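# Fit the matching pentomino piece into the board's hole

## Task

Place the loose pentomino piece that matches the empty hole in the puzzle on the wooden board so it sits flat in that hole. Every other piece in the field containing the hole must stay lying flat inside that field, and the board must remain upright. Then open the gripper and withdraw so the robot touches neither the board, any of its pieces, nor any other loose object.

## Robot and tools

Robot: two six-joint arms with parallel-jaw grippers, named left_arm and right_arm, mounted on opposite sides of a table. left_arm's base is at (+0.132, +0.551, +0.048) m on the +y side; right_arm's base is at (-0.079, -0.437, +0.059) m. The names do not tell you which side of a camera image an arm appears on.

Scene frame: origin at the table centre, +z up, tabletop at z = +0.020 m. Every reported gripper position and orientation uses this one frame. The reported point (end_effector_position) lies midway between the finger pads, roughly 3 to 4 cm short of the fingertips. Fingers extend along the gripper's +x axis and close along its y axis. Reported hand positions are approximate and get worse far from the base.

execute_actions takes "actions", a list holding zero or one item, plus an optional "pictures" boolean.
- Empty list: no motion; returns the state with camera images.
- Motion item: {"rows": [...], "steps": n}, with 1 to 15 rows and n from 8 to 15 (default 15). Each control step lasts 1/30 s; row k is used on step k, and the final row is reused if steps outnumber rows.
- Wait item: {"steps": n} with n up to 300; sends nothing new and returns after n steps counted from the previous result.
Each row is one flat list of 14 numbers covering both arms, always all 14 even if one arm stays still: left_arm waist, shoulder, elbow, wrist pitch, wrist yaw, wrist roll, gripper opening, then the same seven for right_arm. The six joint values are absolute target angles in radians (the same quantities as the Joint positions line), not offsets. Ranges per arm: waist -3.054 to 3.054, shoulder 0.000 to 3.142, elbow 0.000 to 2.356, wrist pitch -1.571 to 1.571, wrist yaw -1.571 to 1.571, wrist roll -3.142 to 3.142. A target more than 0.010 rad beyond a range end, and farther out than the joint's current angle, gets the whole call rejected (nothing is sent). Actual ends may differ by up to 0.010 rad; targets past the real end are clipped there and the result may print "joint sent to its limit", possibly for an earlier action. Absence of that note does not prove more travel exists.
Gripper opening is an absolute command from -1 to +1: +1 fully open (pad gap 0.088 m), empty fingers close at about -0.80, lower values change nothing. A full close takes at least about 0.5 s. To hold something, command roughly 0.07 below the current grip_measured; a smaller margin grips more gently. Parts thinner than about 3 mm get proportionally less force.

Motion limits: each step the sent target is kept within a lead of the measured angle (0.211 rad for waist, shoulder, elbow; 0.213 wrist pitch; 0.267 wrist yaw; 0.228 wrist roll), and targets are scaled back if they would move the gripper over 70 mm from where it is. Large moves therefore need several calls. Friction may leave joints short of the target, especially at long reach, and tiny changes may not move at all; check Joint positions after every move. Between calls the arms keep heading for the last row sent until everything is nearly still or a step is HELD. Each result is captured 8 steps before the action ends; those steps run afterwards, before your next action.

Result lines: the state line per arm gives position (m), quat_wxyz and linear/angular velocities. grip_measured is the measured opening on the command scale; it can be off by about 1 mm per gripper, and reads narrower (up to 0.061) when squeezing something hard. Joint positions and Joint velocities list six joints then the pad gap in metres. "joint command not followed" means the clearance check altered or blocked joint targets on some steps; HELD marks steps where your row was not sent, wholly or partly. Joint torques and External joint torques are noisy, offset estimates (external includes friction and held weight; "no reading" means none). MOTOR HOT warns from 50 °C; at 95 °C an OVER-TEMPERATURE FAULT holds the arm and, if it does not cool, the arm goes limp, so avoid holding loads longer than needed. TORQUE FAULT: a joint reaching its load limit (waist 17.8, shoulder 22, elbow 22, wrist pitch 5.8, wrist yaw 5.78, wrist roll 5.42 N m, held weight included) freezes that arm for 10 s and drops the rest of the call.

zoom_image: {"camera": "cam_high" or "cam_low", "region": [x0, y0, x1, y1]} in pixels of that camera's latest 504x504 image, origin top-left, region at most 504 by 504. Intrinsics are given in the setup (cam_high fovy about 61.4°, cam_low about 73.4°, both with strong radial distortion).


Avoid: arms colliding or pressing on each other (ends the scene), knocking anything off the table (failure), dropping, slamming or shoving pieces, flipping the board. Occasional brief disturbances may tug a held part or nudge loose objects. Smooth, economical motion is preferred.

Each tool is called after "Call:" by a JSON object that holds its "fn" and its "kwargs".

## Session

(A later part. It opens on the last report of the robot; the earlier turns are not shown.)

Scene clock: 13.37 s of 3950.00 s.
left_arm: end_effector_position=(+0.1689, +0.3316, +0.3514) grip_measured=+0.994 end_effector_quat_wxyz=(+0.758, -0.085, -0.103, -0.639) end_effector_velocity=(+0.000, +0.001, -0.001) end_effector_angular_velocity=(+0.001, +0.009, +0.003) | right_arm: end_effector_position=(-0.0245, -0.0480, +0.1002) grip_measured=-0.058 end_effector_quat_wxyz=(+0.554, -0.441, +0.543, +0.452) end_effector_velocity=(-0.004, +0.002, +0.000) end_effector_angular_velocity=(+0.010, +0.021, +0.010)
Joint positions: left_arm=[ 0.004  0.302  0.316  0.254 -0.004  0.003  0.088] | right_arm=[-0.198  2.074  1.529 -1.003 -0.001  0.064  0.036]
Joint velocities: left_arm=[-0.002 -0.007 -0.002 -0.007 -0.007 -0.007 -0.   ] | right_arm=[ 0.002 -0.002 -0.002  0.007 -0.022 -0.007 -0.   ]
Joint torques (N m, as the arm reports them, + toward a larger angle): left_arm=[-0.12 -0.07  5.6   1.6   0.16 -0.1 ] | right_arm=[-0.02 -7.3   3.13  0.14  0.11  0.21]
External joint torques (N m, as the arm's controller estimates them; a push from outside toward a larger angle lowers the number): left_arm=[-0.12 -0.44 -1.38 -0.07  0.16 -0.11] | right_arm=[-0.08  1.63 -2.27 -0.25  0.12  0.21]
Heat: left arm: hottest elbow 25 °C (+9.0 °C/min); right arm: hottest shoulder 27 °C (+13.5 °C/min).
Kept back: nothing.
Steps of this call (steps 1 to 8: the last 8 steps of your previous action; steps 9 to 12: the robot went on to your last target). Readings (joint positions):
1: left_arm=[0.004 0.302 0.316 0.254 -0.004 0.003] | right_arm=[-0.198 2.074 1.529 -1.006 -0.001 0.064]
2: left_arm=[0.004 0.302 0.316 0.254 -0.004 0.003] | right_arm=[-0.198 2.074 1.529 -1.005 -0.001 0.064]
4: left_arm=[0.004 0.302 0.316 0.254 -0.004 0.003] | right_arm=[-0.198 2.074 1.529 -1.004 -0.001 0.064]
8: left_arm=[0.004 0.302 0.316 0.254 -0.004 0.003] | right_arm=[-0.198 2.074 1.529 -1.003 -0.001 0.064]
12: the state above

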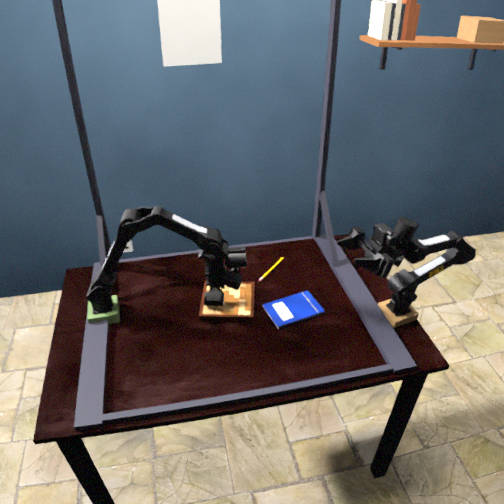

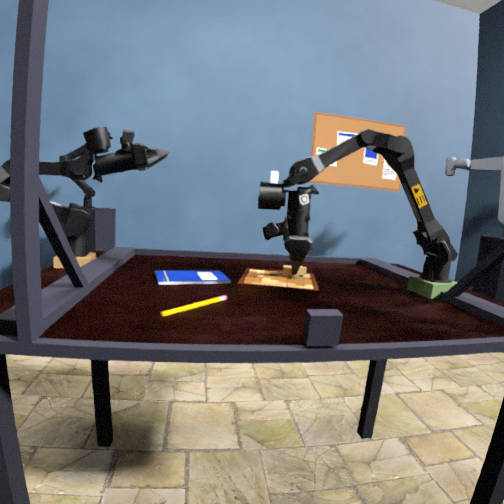

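Call:
{"fn": "execute_actions", "kwargs": {"actions": [{"rows":[[0.004,0.3,0.3,0.252,0,0,1,-0.197,2.052,1.466,-0.972,0,0.07,-0.25]],"steps":15}]}}

Call:
{"fn": "execute_actions", "kwargs": {"actions": [{"steps":12}], "pictures": true}}

Call:
{"fn": "zoom_image", "kwargs": {"camera": "cam_low", "region": [250, 230, 340, 300]}}

Call:
{"fn": "zoom_image", "kwargs": {"camera": "cam_high", "region": [180, 260, 270, 330]}}

Scene clock: 14.23 s of 3950.00 s.
left_arm: end_effector_position=(+0.1689, +0.3316, +0.3514) grip_measured=+0.994 end_effector_quat_wxyz=(+0.758, -0.085, -0.103, -0.639) end_effector_velocity=(+0.003, +0.000, -0.002) end_effector_angular_velocity=(+0.005, +0.014, +0.017) | right_arm: end_effector_position=(-0.0254, -0.0540, +0.0949) grip_measured=-0.055 end_effector_quat_wxyz=(+0.553, -0.441, +0.543, +0.452) end_effector_velocity=(+0.001, +0.024, +0.010) end_effector_angular_velocity=(+0.134, -0.012, +0.025)
Joint positions: left_arm=[ 0.004  0.302  0.316  0.254 -0.004  0.003  0.088] | right_arm=[-0.198  2.06   1.485 -0.976 -0.001  0.064  0.036]
Joint velocities: left_arm=[-0.002 -0.002 -0.002 -0.007 -0.022 -0.007 -0.   ] | right_arm=[ 0.002 -0.032 -0.007  0.11  -0.007 -0.022 -0.   ]
Joint torques (N m, as the arm reports them, + toward a larger angle): left_arm=[-0.12 -0.08  5.57  1.6   0.15 -0.11] | right_arm=[-0.11 -8.67  2.42  0.01  0.07  0.27]
External joint torques (N m, as the arm's controller estimates them; a push from outside toward a larger angle lowers the number): left_arm=[-0.13 -0.45 -1.4  -0.07  0.15 -0.12] | right_arm=[-0.17  0.98 -3.56 -0.51  0.08  0.27]
Heat: left arm: hottest elbow 25 °C (+8.4 °C/min); right arm: hottest shoulder 27 °C (+12.6 °C/min).
Steps of this call (steps 1 to 15: the robot went on to your last target; steps 16 to 19: nothing new was sent; steps 20 to 26: the first 7 steps of this action). Readings (joint positions):
20: left_arm=[0.004 0.302 0.316 0.254 -0.004 0.003] | right_arm=[-0.198 2.073 1.519 -0.991 -0.001 0.064]
21: left_arm=[0.004 0.302 0.316 0.254 -0.004 0.003] | right_arm=[-0.198 2.069 1.507 -0.985 -0.001 0.064]
23: left_arm=[0.004 0.302 0.316 0.254 -0.004 0.003] | right_arm=[-0.198 2.064 1.493 -0.978 -0.001 0.064]
26: the state above

Scene clock: 14.63 s of 3950.00 s.
left_arm: end_effector_position=(+0.1689, +0.3316, +0.3514) grip_measured=+0.994 end_effector_quat_wxyz=(+0.758, -0.085, -0.103, -0.639) end_effector_velocity=(+0.003, -0.002, -0.006) end_effector_angular_velocity=(+0.022, +0.031, +0.013) | right_arm: end_effector_position=(-0.0255, -0.0543, +0.0947) grip_measured=-0.055 end_effector_quat_wxyz=(+0.554, -0.441, +0.543, +0.452) end_effector_velocity=(-0.000, -0.002, +0.000) end_effector_angular_velocity=(-0.006, +0.008, +0.005)
Joint positions: left_arm=[ 0.004  0.302  0.316  0.254 -0.004  0.003  0.088] | right_arm=[-0.198  2.058  1.482 -0.973 -0.001  0.064  0.036]
Joint velocities: left_arm=[-0.002  0.002 -0.002 -0.022 -0.022 -0.022 -0.   ] | right_arm=[-0.002 -0.002 -0.002 -0.007 -0.007 -0.007 -0.   ]
Joint torques (N m, as the arm reports them, + toward a larger angle): left_arm=[-0.12 -0.1   5.59  1.59  0.14 -0.11] | right_arm=[ 0.26 -8.61  2.91  0.    0.01  0.24]
External joint torques (N m, as the arm's controller estimates them; a push from outside toward a larger angle lowers the number): left_arm=[-0.13 -0.52 -1.33 -0.05  0.15 -0.12] | right_arm=[ 0.26  0.18 -2.39 -0.35  0.02  0.24]
Heat: left arm: hottest elbow 25 °C (+8.2 °C/min); right arm: hottest shoulder 27 °C (+12.3 °C/min).
Kept back: nothing.
Steps of this call (steps 1 to 8: the last 8 steps of your previous action; steps 9 to 12: the robot went on to your last target). Readings (joint positions):
1: left_arm=[0.004 0.302 0.316 0.254 -0.004 0.003] | right_arm=[-0.198 2.059 1.485 -0.974 -0.001 0.064]
2: left_arm=[0.004 0.302 0.316 0.254 -0.004 0.003] | right_arm=[-0.198 2.059 1.483 -0.974 -0.001 0.064]
4: left_arm=[0.004 0.302 0.316 0.254 -0.004 0.003] | right_arm=[-0.198 2.058 1.483 -0.973 -0.001 0.064]
8: left_arm=[0.004 0.302 0.316 0.254 -0.004 0.003] | right_arm=[-0.198 2.058 1.482 -0.973 -0.001 0.064]
12: the state above

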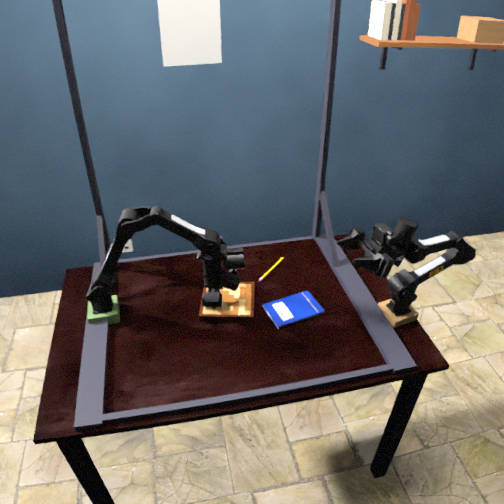

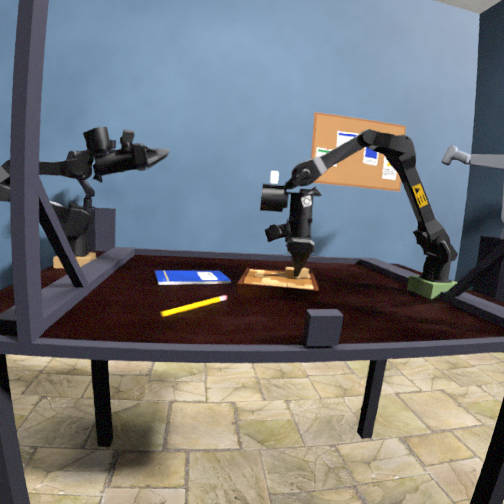

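Region (250, 230, 340, 300) of cam_low's 504x504 image, scaled by 5.600, with more detail than that image has.

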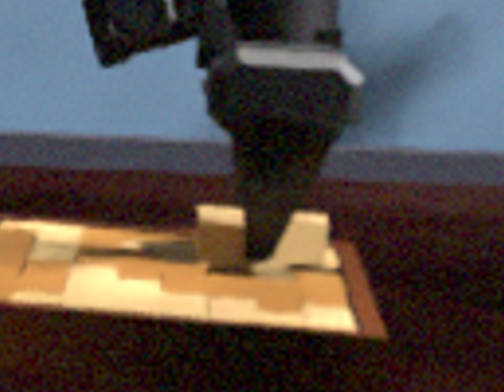

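Region (180, 260, 270, 330) of cam_high's 504x504 image, scaled by 5.600, with more detail than that image has.

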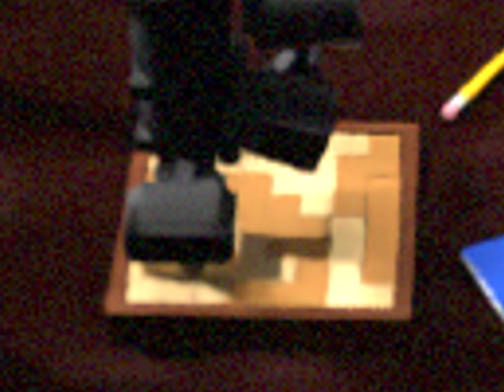

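Call:
{"fn": "execute_actions", "kwargs": {"actions": [{"rows":[[0.004,0.3,0.3,0.252,0,0,1,-0.197,2.025,1.44,-0.972,0,0.07,-0.25]],"steps":15}]}}

Call:
{"fn": "execute_actions", "kwargs": {"actions": [{"steps":12}], "pictures": true}}

Call:
{"fn": "zoom_image", "kwargs": {"camera": "cam_low", "region": [250, 230, 340, 300]}}

Scene clock: 15.53 s of 3950.00 s.
left_arm: end_effector_position=(+0.1689, +0.3316, +0.3514) grip_measured=+0.994 end_effector_quat_wxyz=(+0.758, -0.085, -0.103, -0.639) end_effector_velocity=(+0.001, -0.001, -0.005) end_effector_angular_velocity=(+0.020, +0.013, +0.003) | right_arm: end_effector_position=(-0.0263, -0.0606, +0.0950) grip_measured=-0.055 end_effector_quat_wxyz=(+0.552, -0.443, +0.544, +0.451) end_effector_velocity=(-0.001, -0.004, +0.001) end_effector_angular_velocity=(+0.003, +0.007, +0.020)
Joint positions: left_arm=[ 0.004  0.302  0.316  0.254 -0.004  0.003  0.088] | right_arm=[-0.198  2.039  1.455 -0.97  -0.001  0.064  0.036]
Joint velocities: left_arm=[-0.002 -0.002 -0.002 -0.022 -0.007 -0.007 -0.   ] | right_arm=[-0.002 -0.017 -0.022  0.007 -0.007 -0.022 -0.   ]
Joint torques (N m, as the arm reports them, + toward a larger angle): left_arm=[-0.13 -0.08  5.55  1.6   0.15 -0.11] | right_arm=[-0.08 -9.04  2.67 -0.15 -0.02  0.26]
External joint torques (N m, as the arm's controller estimates them; a push from outside toward a larger angle lowers the number): left_arm=[-0.14 -0.46 -1.38 -0.05  0.15 -0.12] | right_arm=[-0.13 -0.46 -2.64 -0.52 -0.02  0.26]
Heat: left arm: hottest elbow 25 °C (+7.7 °C/min); right arm: hottest shoulder 27 °C (+11.6 °C/min).
Steps of this call (steps 1 to 15: the robot went on to your last target; steps 16 to 20: nothing new was sent; steps 21 to 27: the first 7 steps of this action). Readings (joint positions):
21: left_arm=[0.004 0.302 0.316 0.254 -0.004 0.003] | right_arm=[-0.198 2.054 1.477 -0.969 -0.001 0.064]
22: left_arm=[0.004 0.302 0.316 0.254 -0.004 0.003] | right_arm=[-0.198 2.049 1.469 -0.969 -0.001 0.064]
24: left_arm=[0.004 0.302 0.316 0.254 -0.004 0.003] | right_arm=[-0.198 2.042 1.459 -0.970 -0.001 0.064]
27: the state above

Scene clock: 15.93 s of 3950.00 s.
left_arm: end_effector_position=(+0.1689, +0.3316, +0.3514) grip_measured=+0.994 end_effector_quat_wxyz=(+0.758, -0.085, -0.103, -0.639) end_effector_velocity=(+0.002, -0.001, -0.004) end_effector_angular_velocity=(+0.011, +0.011, +0.008) | right_arm: end_effector_position=(-0.0264, -0.0610, +0.0950) grip_measured=-0.055 end_effector_quat_wxyz=(+0.552, -0.443, +0.544, +0.450) end_effector_velocity=(-0.000, -0.000, +0.003) end_effector_angular_velocity=(+0.003, +0.007, +0.005)
Joint positions: left_arm=[ 0.004  0.302  0.316  0.254 -0.004  0.003  0.088] | right_arm=[-0.198  2.039  1.453 -0.97  -0.001  0.064  0.036]
Joint velocities: left_arm=[ 0.002 -0.002 -0.007 -0.007 -0.007 -0.007 -0.   ] | right_arm=[-0.002 -0.007  0.002 -0.007 -0.007 -0.007 -0.   ]
Joint torques (N m, as the arm reports them, + toward a larger angle): left_arm=[-0.12 -0.07  5.58  1.6   0.16 -0.11] | right_arm=[ 0.09 -9.41  2.85 -0.14  0.04  0.31]
External joint torques (N m, as the arm's controller estimates them; a push from outside toward a larger angle lowers the number): left_arm=[-0.13 -0.47 -1.31 -0.04  0.16 -0.12] | right_arm=[ 0.03 -0.77 -2.48 -0.51  0.05  0.31]
Heat: left arm: hottest wrist pitch 26 °C (+11.3 °C/min); right arm: hottest shoulder 27 °C (+11.3 °C/min).
Kept back: nothing.
Steps of this call (steps 1 to 8: the last 8 steps of your previous action; steps 9 to 12: the robot went on to your last target). Readings (joint positions):
1: left_arm=[0.004 0.302 0.316 0.254 -0.004 0.003] | right_arm=[-0.198 2.039 1.454 -0.970 -0.001 0.064]
2: left_arm=[0.004 0.302 0.316 0.254 -0.004 0.003] | right_arm=[-0.198 2.039 1.454 -0.970 -0.001 0.064]
4: left_arm=[0.004 0.302 0.316 0.254 -0.004 0.003] | right_arm=[-0.198 2.039 1.454 -0.970 -0.001 0.064]
8: left_arm=[0.004 0.302 0.316 0.254 -0.004 0.003] | right_arm=[-0.198 2.039 1.453 -0.970 -0.001 0.064]
12: the state above

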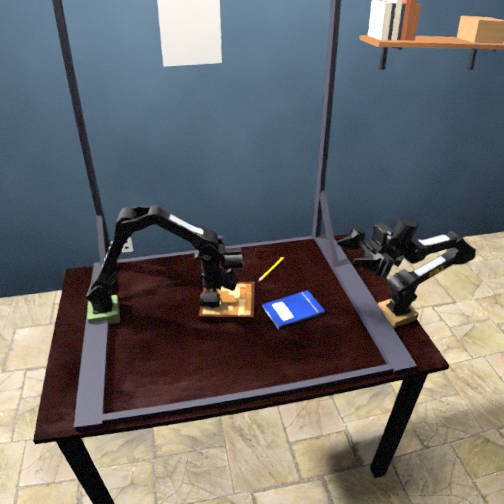

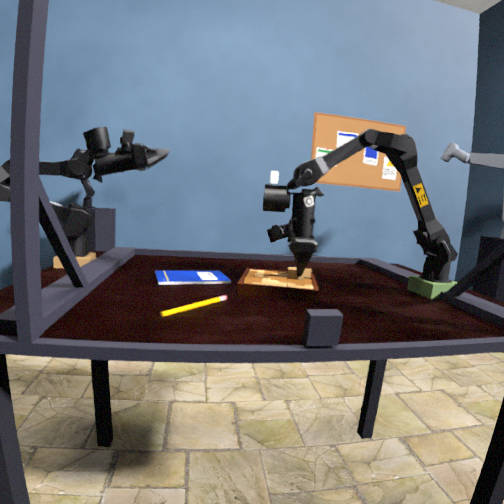

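Region (250, 230, 340, 300) of cam_low's 504x504 image, scaled by 5.600, with more detail than that image has.

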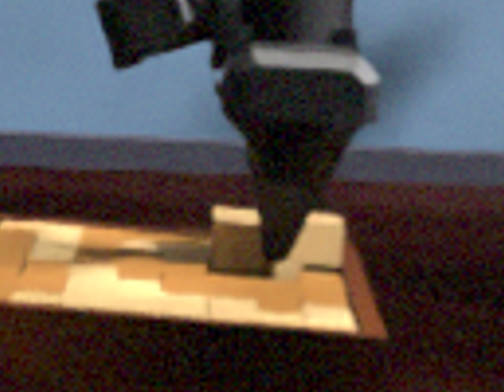

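Call:
{"fn": "execute_actions", "kwargs": {"actions": [{"rows":[[0.004,0.3,0.3,0.252,0,0,1,-0.197,2.025,1.44,-0.972,0,0.07,0.5]],"steps":15}]}}

Call:
{"fn": "execute_actions", "kwargs": {"actions": [{"rows":[[0.004,0.3,0.3,0.252,0,0,1,-0.3,1.9,1.45,-1.05,0,0.07,0.5]],"steps":15}]}}

Call:
{"fn": "execute_actions", "kwargs": {"actions": [{"rows":[[0.004,0.3,0.3,0.252,0,0,1,-0.8,1.7,1.3,-1.05,0,0.07,0.5]],"steps":15}]}}

Call:
{"fn": "execute_actions", "kwargs": {"actions": [{"steps":15}], "pictures": true}}

Call:
{"fn": "zoom_image", "kwargs": {"camera": "cam_low", "region": [230, 230, 340, 300]}}

Call:
{"fn": "zoom_image", "kwargs": {"camera": "cam_high", "region": [180, 260, 270, 330]}}

Scene clock: 16.90 s of 3950.00 s.
left_arm: end_effector_position=(+0.1689, +0.3316, +0.3514) grip_measured=+0.994 end_effector_quat_wxyz=(+0.758, -0.085, -0.103, -0.639) end_effector_velocity=(-0.000, -0.001, -0.001) end_effector_angular_velocity=(+0.006, +0.006, -0.007) | right_arm: end_effector_position=(-0.0265, -0.0618, +0.0943) grip_measured=+0.448 end_effector_quat_wxyz=(+0.551, -0.443, +0.545, +0.450) end_effector_velocity=(-0.002, -0.000, -0.001) end_effector_angular_velocity=(+0.003, +0.007, +0.010)
Joint positions: left_arm=[ 0.004  0.302  0.316  0.254 -0.004  0.003  0.088] | right_arm=[-0.198  2.039  1.451 -0.97  -0.001  0.064  0.061]
Joint velocities: left_arm=[ 0.002  0.002  0.002 -0.007  0.007 -0.007  0.   ] | right_arm=[ 0.002 -0.002 -0.007  0.007 -0.007 -0.007  0.032]
Joint torques (N m, as the arm reports them, + toward a larger angle): left_arm=[-0.11 -0.04  5.57  1.6   0.15 -0.1 ] | right_arm=[ 0.17 -9.18  3.19 -0.14  0.02  0.2 ]
External joint torques (N m, as the arm's controller estimates them; a push from outside toward a larger angle lowers the number): left_arm=[-0.11 -0.4  -1.43 -0.08  0.14 -0.11] | right_arm=[ 0.1  -0.65 -2.04 -0.48  0.03  0.2 ]
Heat: left arm: hottest wrist pitch 26 °C (+10.7 °C/min); right arm: hottest shoulder 28 °C (+14.2 °C/min).
Steps of this call (steps 1 to 15: the robot went on to your last target; steps 16 to 22: nothing new was sent; steps 23 to 29: the first 7 steps of this action). Readings (joint positions):
23: left_arm=[0.004 0.302 0.316 0.254 -0.004 0.003] | right_arm=[-0.198 2.039 1.453 -0.970 -0.001 0.064]
24: left_arm=[0.004 0.302 0.316 0.254 -0.004 0.003] | right_arm=[-0.198 2.039 1.453 -0.970 -0.001 0.064]
26: left_arm=[0.004 0.302 0.316 0.254 -0.004 0.003] | right_arm=[-0.198 2.039 1.451 -0.970 -0.001 0.064]
29: the state above

Scene clock: 17.40 s of 3950.00 s.
left_arm: end_effector_position=(+0.1689, +0.3316, +0.3514) grip_measured=+0.994 end_effector_quat_wxyz=(+0.758, -0.085, -0.103, -0.639) end_effector_velocity=(-0.001, +0.001, +0.002) end_effector_angular_velocity=(-0.014, +0.007, -0.002) | right_arm: end_effector_position=(+0.0118, -0.0792, +0.1409) grip_measured=+0.497 end_effector_quat_wxyz=(+0.592, -0.400, +0.550, +0.432) end_effector_velocity=(+0.029, -0.019, +0.089) end_effector_angular_velocity=(+0.174, -0.037, -0.083)
Joint positions: left_arm=[ 0.004  0.302  0.316  0.254 -0.004  0.003  0.088] | right_arm=[-0.306  1.905  1.45  -1.041  0.002  0.064  0.063]
Joint velocities: left_arm=[-0.007 -0.007 -0.002  0.007 -0.007 -0.007 -0.   ] | right_arm=[-0.09  -0.256  0.002 -0.081 -0.007 -0.007 -0.   ]
Joint torques (N m, as the arm reports them, + toward a larger angle): left_arm=[-0.14 -0.09  5.59  1.6   0.15 -0.1 ] | right_arm=[ 1.25 -5.74  4.23 -0.14 -0.12  0.21]
External joint torques (N m, as the arm's controller estimates them; a push from outside toward a larger angle lowers the number): left_arm=[-0.12 -0.41 -1.46 -0.1   0.14 -0.11] | right_arm=[-0.07 -0.04 -0.11 -0.53  0.02  0.23]
Heat: left arm: hottest wrist pitch 26 °C (+10.3 °C/min); right arm: hottest shoulder 28 °C (+13.8 °C/min).
Steps of this call (steps 1 to 8: the last 8 steps of your previous action; steps 9 to 15: the first 7 steps of this action). Readings (joint positions):
9: left_arm=[0.004 0.302 0.316 0.254 -0.004 0.003] | right_arm=[-0.205 2.022 1.451 -0.982 -0.005 0.064]
10: left_arm=[0.004 0.302 0.316 0.254 -0.004 0.003] | right_arm=[-0.223 2.005 1.448 -1.013 -0.007 0.064]
12: left_arm=[0.004 0.302 0.316 0.254 -0.004 0.003] | right_arm=[-0.270 1.957 1.446 -1.032 -0.001 0.064]
15: the state above

Scene clock: 17.90 s of 3950.00 s.
left_arm: end_effector_position=(+0.1689, +0.3316, +0.3514) grip_measured=+0.994 end_effector_quat_wxyz=(+0.758, -0.085, -0.103, -0.639) end_effector_velocity=(+0.001, -0.001, -0.005) end_effector_angular_velocity=(+0.018, +0.026, -0.001) | right_arm: end_effector_position=(+0.1084, -0.1572, +0.1673) grip_measured=+0.497 end_effector_quat_wxyz=(+0.670, -0.289, +0.596, +0.334) end_effector_velocity=(+0.543, -0.391, +0.095) end_effector_angular_velocity=(+0.241, -0.172, -1.974)
Joint positions: left_arm=[ 0.004  0.302  0.316  0.254 -0.004  0.003  0.088] | right_arm=[-0.65   1.727  1.329 -1.05  -0.003  0.064  0.063]
Joint velocities: left_arm=[-0.002 -0.002 -0.002 -0.022 -0.007 -0.022 -0.   ] | right_arm=[-1.98  -0.374 -0.085  0.007  0.007 -0.007 -0.   ]
Joint torques (N m, as the arm reports them, + toward a larger angle): left_arm=[-0.14 -0.06  5.56  1.59  0.15 -0.1 ] | right_arm=[-0.41 -6.36  2.49  0.1   0.08  0.29]
External joint torques (N m, as the arm's controller estimates them; a push from outside toward a larger angle lowers the number): left_arm=[-0.14 -0.43 -1.42 -0.07  0.15 -0.11] | right_arm=[-0.68 -0.51 -2.04 -0.2   0.1   0.28]
Heat: left arm: hottest wrist pitch 26 °C (+10.1 °C/min); right arm: hottest shoulder 28 °C (+13.4 °C/min).
Steps of this call (steps 1 to 8: the last 8 steps of your previous action; steps 9 to 15: the first 7 steps of this action). Readings (joint positions):
9: left_arm=[0.004 0.302 0.316 0.254 -0.004 0.003] | right_arm=[-0.315 1.878 1.428 -1.034 -0.009 0.064]
10: left_arm=[0.004 0.302 0.316 0.254 -0.004 0.003] | right_arm=[-0.349 1.851 1.396 -1.043 -0.012 0.064]
12: left_arm=[0.004 0.302 0.316 0.254 -0.004 0.003] | right_arm=[-0.456 1.787 1.348 -1.055 -0.007 0.064]
15: the state above

Scene clock: 18.40 s of 3950.00 s.
left_arm: end_effector_position=(+0.1689, +0.3316, +0.3514) grip_measured=+0.994 end_effector_quat_wxyz=(+0.758, -0.085, -0.103, -0.639) end_effector_velocity=(+0.004, -0.001, -0.003) end_effector_angular_velocity=(+0.010, +0.015, +0.022) | right_arm: end_effector_position=(+0.1458, -0.1924, +0.1676) grip_measured=+0.497 end_effector_quat_wxyz=(+0.694, -0.245, +0.616, +0.281) end_effector_velocity=(-0.002, -0.001, -0.000) end_effector_angular_velocity=(-0.001, +0.010, +0.006)
Joint positions: left_arm=[ 0.004  0.302  0.316  0.254 -0.004  0.003  0.088] | right_arm=[-0.801  1.711  1.311 -1.049  0.002  0.066  0.063]
Joint velocities: left_arm=[ 0.002  0.002 -0.002 -0.007 -0.022 -0.007  0.   ] | right_arm=[-0.002 -0.002 -0.002 -0.007 -0.007 -0.007 -0.   ]
Joint torques (N m, as the arm reports them, + toward a larger angle): left_arm=[-0.15 -0.07  5.61  1.6   0.16 -0.1 ] | right_arm=[ 0.04 -7.13  3.42  0.12 -0.07  0.2 ]
External joint torques (N m, as the arm's controller estimates them; a push from outside toward a larger angle lowers the number): left_arm=[-0.16 -0.48 -1.32 -0.05  0.16 -0.11] | right_arm=[ 0.04 -0.42 -2.26 -0.41 -0.06  0.2 ]
Heat: left arm: hottest wrist pitch 26 °C (+9.8 °C/min); right arm: hottest shoulder 28 °C (+13.0 °C/min).
Kept back: nothing.
Steps of this call (steps 1 to 8: the last 8 steps of your previous action; steps 9 to 15: the robot went on to your last target). Readings (joint positions):
1: left_arm=[0.004 0.302 0.316 0.254 -0.004 0.003] | right_arm=[-0.711 1.718 1.327 -1.049 0.002 0.064]
2: left_arm=[0.004 0.302 0.316 0.254 -0.004 0.003] | right_arm=[-0.758 1.713 1.324 -1.049 0.007 0.065]
4: left_arm=[0.004 0.302 0.316 0.254 -0.004 0.003] | right_arm=[-0.802 1.711 1.318 -1.049 0.009 0.066]
8: left_arm=[0.004 0.302 0.316 0.254 -0.004 0.003] | right_arm=[-0.802 1.711 1.311 -1.049 0.002 0.066]
15: the state above

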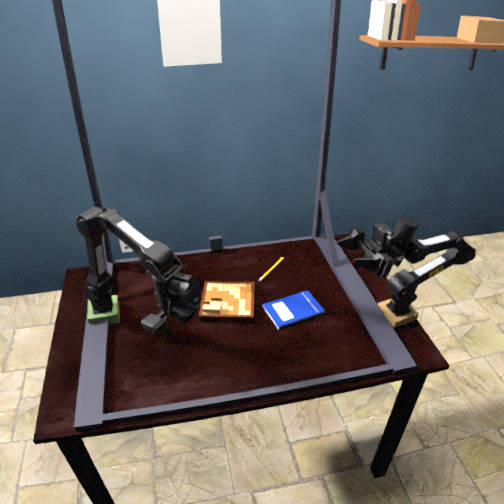

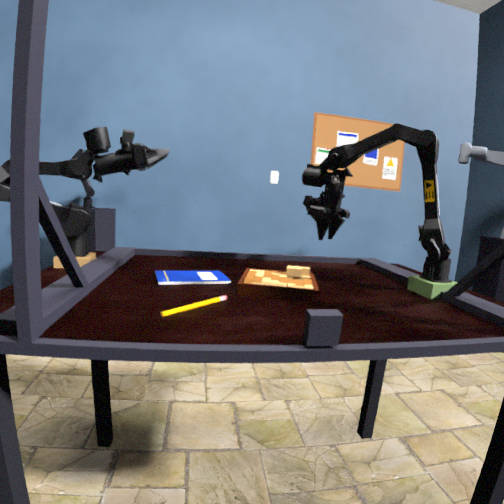

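Region (230, 230, 340, 300) of cam_low's 504x504 image, scaled by 4.582, with more detail than that image has; it fills the top 321 rows of this view, and the rest is white.

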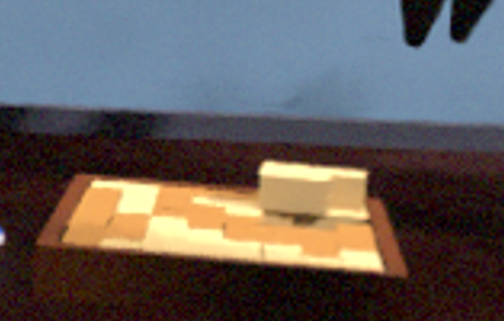

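Region (180, 260, 270, 330) of cam_high's 504x504 image, scaled by 5.600, with more detail than that image has.

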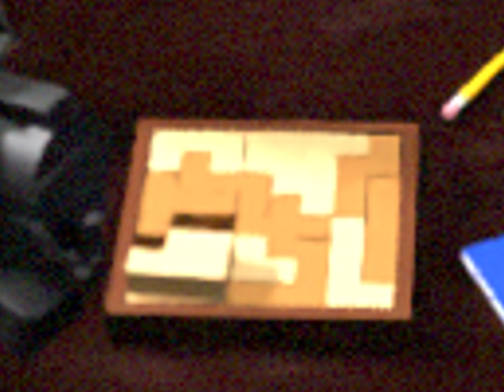

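Call:
{"fn": "execute_actions", "kwargs": {"actions": [{"rows":[[0.004,0.3,0.3,0.252,0,0,1,-0.30,1.93,1.47,-1.05,0,1.6,-0.2]],"steps":15}]}}

Call:
{"fn": "execute_actions", "kwargs": {"actions": [{"steps":25}]}}

Call:
{"fn": "execute_actions", "kwargs": {"actions": [{"rows":[[0.004,0.3,0.3,0.252,0,0,1,-0.30,2.03,1.45,-0.972,0,1.6,-0.2]],"steps":15}]}}

Call:
{"fn": "execute_actions", "kwargs": {"actions": [{"steps":10}], "pictures": true}}

Call:
{"fn": "zoom_image", "kwargs": {"camera": "cam_high", "region": [180, 260, 270, 330]}}

Call:
{"fn": "zoom_image", "kwargs": {"camera": "cam_low", "region": [230, 230, 340, 300]}}

Scene clock: 19.87 s of 3950.00 s.
left_arm: end_effector_position=(+0.1689, +0.3316, +0.3514) grip_measured=+0.994 end_effector_quat_wxyz=(+0.758, -0.085, -0.103, -0.639) end_effector_velocity=(+0.001, -0.000, -0.002) end_effector_angular_velocity=(+0.006, +0.010, +0.003) | right_arm: end_effector_position=(+0.0719, -0.1043, +0.1379) grip_measured=-0.135 end_effector_quat_wxyz=(+0.683, -0.220, +0.651, +0.249) end_effector_velocity=(-0.583, +0.271, -0.108) end_effector_angular_velocity=(-0.214, +0.273, -0.081)
Joint positions: left_arm=[ 0.004  0.302  0.316  0.254 -0.004  0.003  0.088] | right_arm=[-0.482  1.905  1.438 -1.044  0.004  0.47   0.032]
Joint velocities: left_arm=[-0.002 -0.002 -0.002 -0.007 -0.007 -0.007  0.   ] | right_arm=[ 1.736  0.364  0.071 -0.022 -0.051  1.824 -0.047]
Joint torques (N m, as the arm reports them, + toward a larger angle): left_arm=[-0.13 -0.09  5.55  1.6   0.15 -0.1 ] | right_arm=[ 0.49 -7.7   6.29 -0.23 -0.09  0.29]
External joint torques (N m, as the arm's controller estimates them; a push from outside toward a larger angle lowers the number): left_arm=[-0.14 -0.46 -1.43 -0.07  0.15 -0.11] | right_arm=[ 0.17  1.9   0.28 -0.48 -0.09  0.29]
Heat: left arm: hottest wrist pitch 26 °C (+9.1 °C/min); right arm: hottest shoulder 28 °C (+12.1 °C/min).
Steps of this call (steps 1 to 15: the robot went on to your last target; steps 16 to 37: nothing new was sent; steps 38 to 44: the first 7 steps of this action). Readings (joint positions):
38: left_arm=[0.004 0.302 0.316 0.254 -0.004 0.003] | right_arm=[-0.785 1.738 1.331 -1.066 0.011 0.115]
39: left_arm=[0.004 0.302 0.316 0.254 -0.004 0.003] | right_arm=[-0.749 1.771 1.365 -1.058 0.013 0.172]
41: left_arm=[0.004 0.302 0.316 0.254 -0.004 0.003] | right_arm=[-0.651 1.844 1.419 -1.040 0.008 0.287]
44: the state above

Scene clock: 20.70 s of 3950.00 s.
left_arm: end_effector_position=(+0.1689, +0.3316, +0.3514) grip_measured=+0.994 end_effector_quat_wxyz=(+0.758, -0.085, -0.103, -0.639) end_effector_velocity=(-0.001, -0.002, -0.005) end_effector_angular_velocity=(+0.016, +0.008, -0.011) | right_arm: end_effector_position=(+0.0092, -0.0786, +0.1363) grip_measured=-0.197 end_effector_quat_wxyz=(+0.702, +0.113, +0.699, -0.073) end_effector_velocity=(-0.001, -0.005, +0.002) end_effector_angular_velocity=(-0.015, +0.012, -0.024)
Joint positions: left_arm=[ 0.004  0.302  0.316  0.254 -0.004  0.003  0.088] | right_arm=[-0.3    1.923  1.456 -1.048 -0.002  1.591  0.029]
Joint velocities: left_arm=[-0.002  0.002 -0.007 -0.007  0.007 -0.007 -0.   ] | right_arm=[-0.002 -0.007 -0.002 -0.022 -0.007  0.022 -0.   ]
Joint torques (N m, as the arm reports them, + toward a larger angle): left_arm=[-0.12 -0.09  5.56  1.6   0.16 -0.1 ] | right_arm=[-0.17 -6.6   5.62 -0.24  0.1   0.25]
External joint torques (N m, as the arm's controller estimates them; a push from outside toward a larger angle lowers the number): left_arm=[-0.11 -0.49 -1.34 -0.04  0.15 -0.11] | right_arm=[-0.16  1.44  0.17 -0.59  0.04  0.25]
Heat: left arm: hottest wrist pitch 26 °C (+8.7 °C/min); right arm: hottest shoulder 28 °C (+11.6 °C/min).
Kept back: nothing.
Steps of this call (steps 1 to 8: the last 8 steps of your previous action; steps 9 to 25: the robot went on to your last target). Readings (joint positions):
1: left_arm=[0.004 0.302 0.316 0.254 -0.004 0.003] | right_arm=[-0.424 1.915 1.441 -1.045 0.003 0.539]
2: left_arm=[0.004 0.302 0.316 0.254 -0.004 0.003] | right_arm=[-0.371 1.920 1.444 -1.046 -0.002 0.609]
4: left_arm=[0.004 0.302 0.316 0.254 -0.004 0.003] | right_arm=[-0.303 1.923 1.449 -1.047 -0.007 0.747]
8: left_arm=[0.004 0.302 0.316 0.254 -0.004 0.003] | right_arm=[-0.291 1.923 1.456 -1.048 -0.004 1.027]
25: the state above

Scene clock: 20.93 s of 3950.00 s.
left_arm: end_effector_position=(+0.1689, +0.3316, +0.3514) grip_measured=+0.994 end_effector_quat_wxyz=(+0.758, -0.085, -0.103, -0.639) end_effector_velocity=(-0.002, -0.001, -0.002) end_effector_angular_velocity=(+0.006, +0.006, -0.011) | right_arm: end_effector_position=(+0.0135, -0.0664, +0.1086) grip_measured=-0.197 end_effector_quat_wxyz=(+0.704, +0.111, +0.697, -0.077) end_effector_velocity=(-0.000, +0.034, +0.000) end_effector_angular_velocity=(+0.154, -0.000, +0.002)
Joint positions: left_arm=[ 0.004  0.302  0.316  0.254 -0.004  0.003  0.088] | right_arm=[-0.302  2.005  1.459 -0.977  0.004  1.594  0.029]
Joint velocities: left_arm=[-0.002 -0.002 -0.002 -0.007  0.007 -0.007 -0.   ] | right_arm=[ 0.007  0.002 -0.002  0.154 -0.037  0.007 -0.   ]
Joint torques (N m, as the arm reports them, + toward a larger angle): left_arm=[-0.14 -0.11  5.6   1.59  0.15 -0.1 ] | right_arm=[-0.06 -5.06  3.31 -0.09 -0.07  0.21]
External joint torques (N m, as the arm's controller estimates them; a push from outside toward a larger angle lowers the number): left_arm=[-0.14 -0.52 -1.33 -0.06  0.14 -0.11] | right_arm=[-0.25  2.2  -1.39 -0.3  -0.13  0.21]
Heat: left arm: hottest wrist pitch 26 °C (+8.6 °C/min); right arm: hottest shoulder 28 °C (+11.5 °C/min).
Steps of this call (steps 1 to 7: the first 7 steps of this action). Readings (joint positions):
1: left_arm=[0.004 0.302 0.316 0.254 -0.004 0.003] | right_arm=[-0.300 1.938 1.456 -1.040 -0.002 1.593]
2: left_arm=[0.004 0.302 0.316 0.254 -0.004 0.003] | right_arm=[-0.300 1.952 1.458 -1.010 -0.002 1.593]
4: left_arm=[0.004 0.302 0.316 0.254 -0.004 0.003] | right_arm=[-0.300 1.991 1.458 -0.989 -0.002 1.593]
7: the state above

Scene clock: 21.27 s of 3950.00 s.
left_arm: end_effector_position=(+0.1689, +0.3316, +0.3514) grip_measured=+0.994 end_effector_quat_wxyz=(+0.758, -0.085, -0.103, -0.639) end_effector_velocity=(+0.003, -0.000, -0.004) end_effector_angular_velocity=(+0.007, +0.029, +0.013) | right_arm: end_effector_position=(+0.0135, -0.0661, +0.1072) grip_measured=-0.197 end_effector_quat_wxyz=(+0.703, +0.111, +0.698, -0.078) end_effector_velocity=(+0.001, -0.003, +0.000) end_effector_angular_velocity=(-0.005, +0.009, -0.014)
Joint positions: left_arm=[ 0.004  0.302  0.316  0.254 -0.004  0.003  0.088] | right_arm=[-0.302  2.009  1.459 -0.974  0.003  1.594  0.029]
Joint velocities: left_arm=[-0.002 -0.002 -0.007 -0.007 -0.022 -0.022 -0.   ] | right_arm=[-0.007 -0.002 -0.002 -0.007 -0.007  0.007 -0.   ]
Joint torques (N m, as the arm reports them, + toward a larger angle): left_arm=[-0.13 -0.1   5.59  1.6   0.15 -0.11] | right_arm=[ 0.   -5.59  3.5   0.1  -0.07  0.29]
External joint torques (N m, as the arm's controller estimates them; a push from outside toward a larger angle lowers the number): left_arm=[-0.13 -0.48 -1.33 -0.05  0.14 -0.11] | right_arm=[ 0.05  2.83 -1.84 -0.26 -0.13  0.29]
Heat: left arm: hottest wrist pitch 26 °C (+8.5 °C/min); right arm: hottest shoulder 28 °C (+11.3 °C/min).
Kept back: nothing.
Steps of this call (steps 1 to 8: the last 8 steps of your previous action; steps 9 to 10: the robot went on to your last target). Readings (joint positions):
1: left_arm=[0.004 0.302 0.316 0.254 -0.004 0.003] | right_arm=[-0.302 2.006 1.459 -0.974 0.003 1.594]
2: left_arm=[0.004 0.302 0.316 0.254 -0.004 0.003] | right_arm=[-0.302 2.008 1.459 -0.975 0.004 1.594]
4: left_arm=[0.004 0.302 0.316 0.254 -0.004 0.003] | right_arm=[-0.302 2.008 1.459 -0.974 0.003 1.594]
8: left_arm=[0.004 0.302 0.316 0.254 -0.004 0.003] | right_arm=[-0.302 2.009 1.459 -0.974 0.003 1.594]
10: the state above

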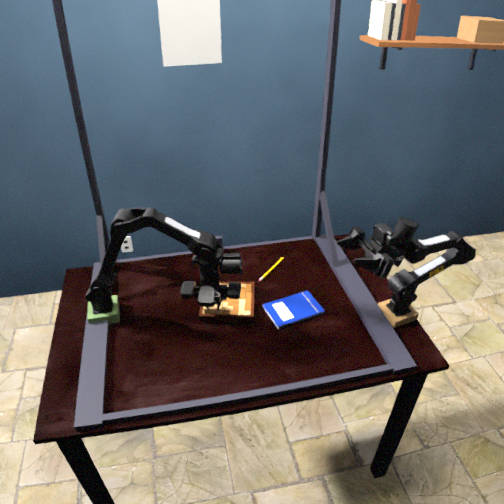

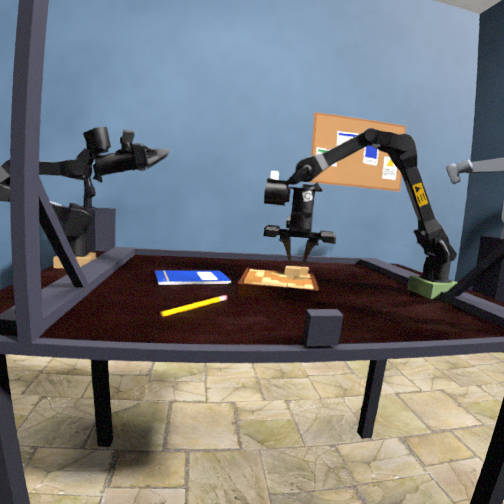

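Region (180, 260, 270, 330) of cam_high's 504x504 image, scaled by 5.600, with more detail than that image has.

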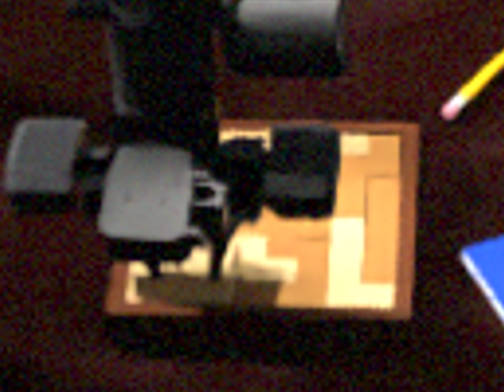

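Region (230, 230, 340, 300) of cam_low's 504x504 image, scaled by 4.582, with more detail than that image has; it fills the top 321 rows of this view, and the rest is white.

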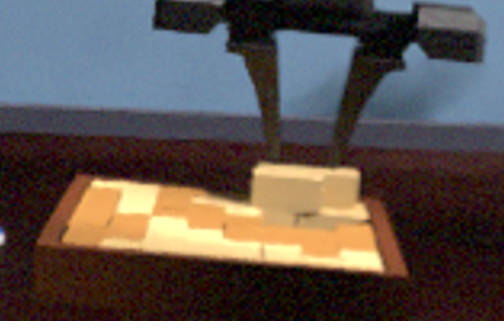

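Call:
{"fn": "execute_actions", "kwargs": {"actions": [{"rows":[[0.004,0.3,0.3,0.252,0,0,1,-0.33,2.01,1.455,-0.972,0,1.6,-0.2],[0.004,0.3,0.3,0.252,0,0,1,-0.33,2.01,1.455,-0.972,0,1.6,-0.2],[0.004,0.3,0.3,0.252,0,0,1,-0.33,2.01,1.455,-0.972,0,1.6,-0.2],[0.004,0.3,0.3,0.252,0,0,1,-0.33,2.01,1.455,-0.972,0,1.6,-0.2],[0.004,0.3,0.3,0.252,0,0,1,-0.33,2.015,1.425,-0.96,0,1.6,-0.2]],"steps":15}]}}

Call:
{"fn": "execute_actions", "kwargs": {"actions": [{"steps":10}], "pictures": true}}

Call:
{"fn": "zoom_image", "kwargs": {"camera": "cam_high", "region": [180, 260, 270, 330]}}

Call:
{"fn": "zoom_image", "kwargs": {"camera": "cam_low", "region": [230, 230, 340, 300]}}

Scene clock: 22.07 s of 3950.00 s.
left_arm: end_effector_position=(+0.1689, +0.3316, +0.3514) grip_measured=+0.994 end_effector_quat_wxyz=(+0.758, -0.085, -0.103, -0.639) end_effector_velocity=(+0.002, +0.002, -0.000) end_effector_angular_velocity=(-0.007, +0.026, +0.013) | right_arm: end_effector_position=(+0.0242, -0.0696, +0.1052) grip_measured=-0.197 end_effector_quat_wxyz=(+0.702, +0.121, +0.696, -0.088) end_effector_velocity=(+0.011, -0.020, -0.029) end_effector_angular_velocity=(-0.030, +0.030, -0.028)
Joint positions: left_arm=[ 0.004  0.302  0.316  0.254 -0.004  0.003  0.088] | right_arm=[-0.331  2.008  1.45  -0.966  0.003  1.594  0.029]
Joint velocities: left_arm=[-0.002 -0.012 -0.002 -0.007 -0.022 -0.022 -0.   ] | right_arm=[-0.051  0.002 -0.115  0.081 -0.022 -0.022 -0.   ]
Joint torques (N m, as the arm reports them, + toward a larger angle): left_arm=[-0.13 -0.07  5.59  1.59  0.15 -0.1 ] | right_arm=[ 0.47 -6.95  2.64  0.03 -0.04  0.27]
External joint torques (N m, as the arm's controller estimates them; a push from outside toward a larger angle lowers the number): left_arm=[-0.13 -0.41 -1.43 -0.09  0.15 -0.11] | right_arm=[ 0.    1.37 -2.67 -0.28 -0.06  0.28]
Heat: left arm: hottest wrist pitch 26 °C (+8.2 °C/min); right arm: hottest shoulder 28 °C (+10.9 °C/min).
Steps of this call (steps 1 to 15: the robot went on to your last target; steps 16 to 17: nothing new was sent; steps 18 to 24: the first 7 steps of this action). Readings (joint positions):
18: left_arm=[0.004 0.302 0.316 0.254 -0.004 0.003] | right_arm=[-0.304 2.009 1.459 -0.974 0.001 1.594]
19: left_arm=[0.004 0.302 0.316 0.254 -0.004 0.003] | right_arm=[-0.308 2.009 1.459 -0.974 0.000 1.594]
21: left_arm=[0.004 0.302 0.316 0.254 -0.004 0.003] | right_arm=[-0.320 2.008 1.459 -0.974 0.000 1.594]
24: the state above

Scene clock: 22.40 s of 3950.00 s.
left_arm: end_effector_position=(+0.1689, +0.3316, +0.3514) grip_measured=+0.994 end_effector_quat_wxyz=(+0.758, -0.085, -0.103, -0.639) end_effector_velocity=(+0.001, -0.001, -0.004) end_effector_angular_velocity=(+0.013, -0.003, +0.007) | right_arm: end_effector_position=(+0.0233, -0.0733, +0.1015) grip_measured=-0.197 end_effector_quat_wxyz=(+0.702, +0.117, +0.697, -0.092) end_effector_velocity=(-0.003, -0.003, -0.003) end_effector_angular_velocity=(-0.015, +0.011, +0.010)
Joint positions: left_arm=[ 0.004  0.302  0.316  0.254 -0.004  0.003  0.088] | right_arm=[-0.332  2.009  1.436 -0.963  0.003  1.594  0.029]
Joint velocities: left_arm=[-0.002 -0.002 -0.007 -0.007 -0.007  0.007  0.   ] | right_arm=[ 0.002  0.002 -0.007 -0.007 -0.007 -0.007 -0.   ]
Joint torques (N m, as the arm reports them, + toward a larger angle): left_arm=[-0.13 -0.09  5.6   1.59  0.16 -0.1 ] | right_arm=[ 0.19 -7.02  2.99  0.1  -0.07  0.22]
External joint torques (N m, as the arm's controller estimates them; a push from outside toward a larger angle lowers the number): left_arm=[-0.13 -0.49 -1.31 -0.06  0.15 -0.11] | right_arm=[ 0.14  1.29 -2.23 -0.23 -0.13  0.22]
Heat: left arm: hottest wrist pitch 26 °C (+8.0 °C/min); right arm: hottest shoulder 28 °C (+10.7 °C/min).
Kept back: nothing.
Steps of this call (steps 1 to 8: the last 8 steps of your previous action; steps 9 to 10: the robot went on to your last target). Readings (joint positions):
1: left_arm=[0.004 0.302 0.316 0.254 -0.004 0.003] | right_arm=[-0.332 2.008 1.446 -0.964 0.003 1.594]
2: left_arm=[0.004 0.302 0.316 0.254 -0.004 0.003] | right_arm=[-0.332 2.009 1.441 -0.964 0.003 1.594]
4: left_arm=[0.004 0.302 0.316 0.254 -0.004 0.003] | right_arm=[-0.332 2.009 1.436 -0.964 0.003 1.594]
8: left_arm=[0.004 0.302 0.316 0.254 -0.004 0.003] | right_arm=[-0.332 2.009 1.436 -0.963 0.003 1.594]
10: the state above

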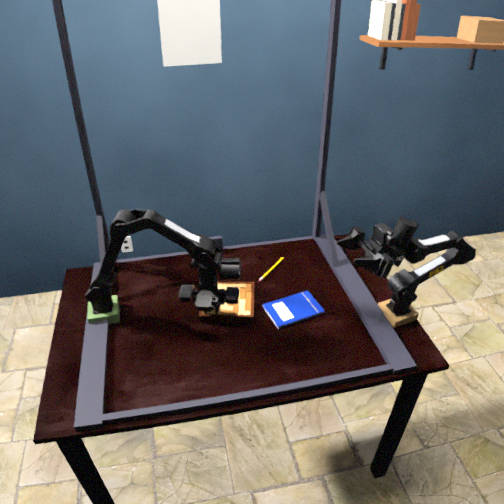

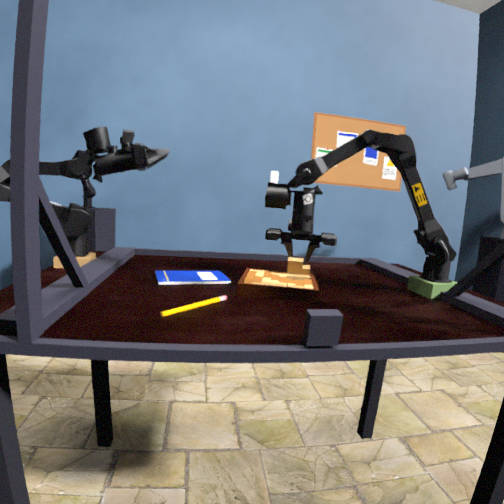

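Region (180, 260, 270, 330) of cam_high's 504x504 image, scaled by 5.600, with more detail than that image has.

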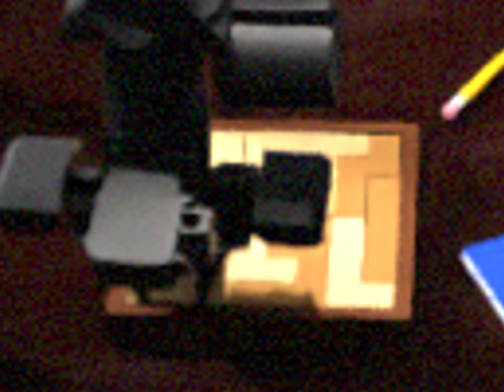

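Region (230, 230, 340, 300) of cam_low's 504x504 image, scaled by 4.582, with more detail than that image has; it fills the top 321 rows of this view, and the rest is white.

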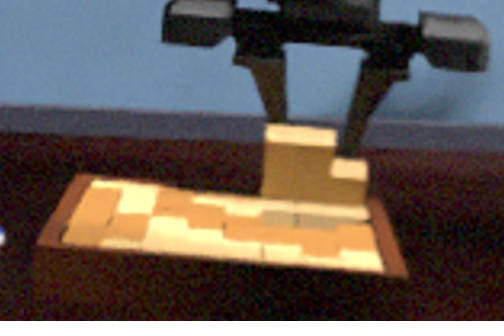

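Call:
{"fn": "execute_actions", "kwargs": {"actions": [{"rows":[[0.004,0.3,0.3,0.252,0,0,1,-0.31,2.015,1.425,-0.96,0,1.6,-0.2],[0.004,0.3,0.3,0.252,0,0,1,-0.30,2.015,1.425,-0.96,0,1.6,-0.2],[0.004,0.3,0.3,0.252,0,0,1,-0.29,2.015,1.425,-0.96,0,1.6,-0.2],[0.004,0.3,0.3,0.252,0,0,1,-0.275,2.015,1.425,-0.96,0,1.6,-0.2],[0.004,0.3,0.3,0.252,0,0,1,-0.26,2.015,1.425,-0.96,0,1.6,-0.2]],"steps":15}]}}

Call:
{"fn": "execute_actions", "kwargs": {"actions": [{"steps":15}], "pictures": true}}

Call:
{"fn": "zoom_image", "kwargs": {"camera": "cam_low", "region": [230, 230, 340, 300]}}

Scene clock: 23.23 s of 3950.00 s.
left_arm: end_effector_position=(+0.1689, +0.3316, +0.3514) grip_measured=+0.994 end_effector_quat_wxyz=(+0.758, -0.085, -0.103, -0.639) end_effector_velocity=(+0.006, +0.001, -0.003) end_effector_angular_velocity=(+0.007, +0.004, +0.040) | right_arm: end_effector_position=(+0.0019, -0.0678, +0.1015) grip_measured=-0.197 end_effector_quat_wxyz=(+0.704, +0.097, +0.700, -0.072) end_effector_velocity=(-0.118, +0.019, +0.001) end_effector_angular_velocity=(-0.014, +0.041, +0.294)
Joint positions: left_arm=[ 0.004  0.302  0.316  0.254 -0.004  0.003  0.088] | right_arm=[-0.274  2.009  1.436 -0.963  0.001  1.594  0.029]
Joint velocities: left_arm=[ 0.002 -0.007 -0.007 -0.007 -0.037  0.007 -0.   ] | right_arm=[ 0.3   -0.007 -0.007 -0.022 -0.037  0.007 -0.   ]
Joint torques (N m, as the arm reports them, + toward a larger angle): left_arm=[-0.12 -0.1   5.56  1.59  0.14 -0.09] | right_arm=[-0.82 -6.86  2.82  0.1   0.03  0.22]
External joint torques (N m, as the arm's controller estimates them; a push from outside toward a larger angle lowers the number): left_arm=[-0.15 -0.45 -1.42 -0.08  0.15 -0.1 ] | right_arm=[ 0.    1.58 -2.45 -0.21 -0.1   0.21]
Heat: left arm: hottest elbow 26 °C (+7.7 °C/min); right arm: hottest shoulder 28 °C (+10.3 °C/min).
Steps of this call (steps 1 to 18: the robot went on to your last target; steps 19 to 25: the first 7 steps of this action). Readings (joint positions):
19: left_arm=[0.004 0.302 0.316 0.254 -0.004 0.003] | right_arm=[-0.331 2.009 1.436 -0.963 0.003 1.594]
20: left_arm=[0.004 0.302 0.316 0.254 -0.004 0.003] | right_arm=[-0.326 2.009 1.436 -0.963 0.003 1.594]
22: left_arm=[0.004 0.302 0.316 0.254 -0.004 0.003] | right_arm=[-0.310 2.009 1.436 -0.963 0.003 1.594]
25: the state above

Scene clock: 23.73 s of 3950.00 s.
left_arm: end_effector_position=(+0.1689, +0.3316, +0.3514) grip_measured=+0.994 end_effector_quat_wxyz=(+0.758, -0.085, -0.103, -0.639) end_effector_velocity=(-0.002, -0.001, -0.002) end_effector_angular_velocity=(+0.009, -0.008, -0.008) | right_arm: end_effector_position=(-0.0039, -0.0666, +0.1015) grip_measured=-0.197 end_effector_quat_wxyz=(+0.704, +0.091, +0.701, -0.067) end_effector_velocity=(-0.001, -0.005, +0.000) end_effector_angular_velocity=(-0.023, -0.003, -0.005)
Joint positions: left_arm=[ 0.004  0.302  0.316  0.254 -0.004  0.003  0.088] | right_arm=[-0.259  2.009  1.436 -0.963  0.     1.594  0.029]
Joint velocities: left_arm=[-0.002 -0.002 -0.002 -0.007  0.007  0.007 -0.   ] | right_arm=[ 0.002 -0.002 -0.002 -0.022  0.007  0.007 -0.   ]
Joint torques (N m, as the arm reports them, + toward a larger angle): left_arm=[-0.14 -0.06  5.59  1.6   0.16 -0.11] | right_arm=[-0.28 -6.93  2.92  0.14  0.05  0.29]
External joint torques (N m, as the arm's controller estimates them; a push from outside toward a larger angle lowers the number): left_arm=[-0.13 -0.45 -1.34 -0.06  0.16 -0.12] | right_arm=[-0.32  1.46 -2.36 -0.2   0.    0.29]
Heat: left arm: hottest wrist pitch 27 °C (+10.1 °C/min); right arm: hottest shoulder 29 °C (+12.6 °C/min).
Kept back: nothing.
Steps of this call (steps 1 to 8: the last 8 steps of your previous action; steps 9 to 15: the robot went on to your last target). Readings (joint positions):
1: left_arm=[0.004 0.302 0.316 0.254 -0.004 0.003] | right_arm=[-0.265 2.009 1.436 -0.963 0.000 1.594]
2: left_arm=[0.004 0.302 0.316 0.254 -0.004 0.003] | right_arm=[-0.260 2.009 1.436 -0.963 0.000 1.594]
4: left_arm=[0.004 0.302 0.316 0.254 -0.004 0.003] | right_arm=[-0.258 2.009 1.436 -0.963 0.000 1.594]
8: left_arm=[0.004 0.302 0.316 0.254 -0.004 0.003] | right_arm=[-0.259 2.009 1.436 -0.963 0.000 1.594]
15: the state above

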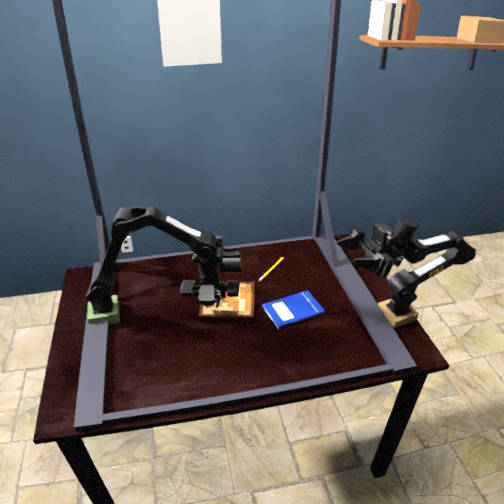

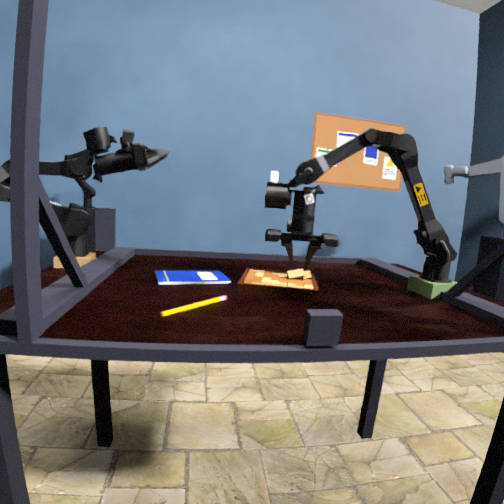

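Region (230, 230, 340, 300) of cam_low's 504x504 image, scaled by 4.582, with more detail than that image has; it fills the top 321 rows of this view, and the rest is white.

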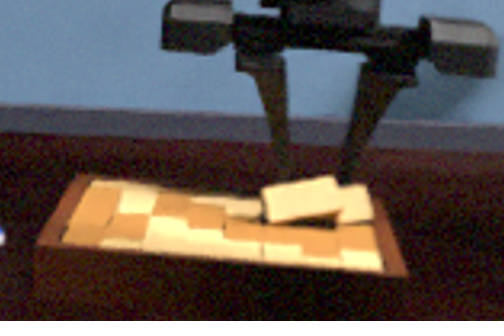

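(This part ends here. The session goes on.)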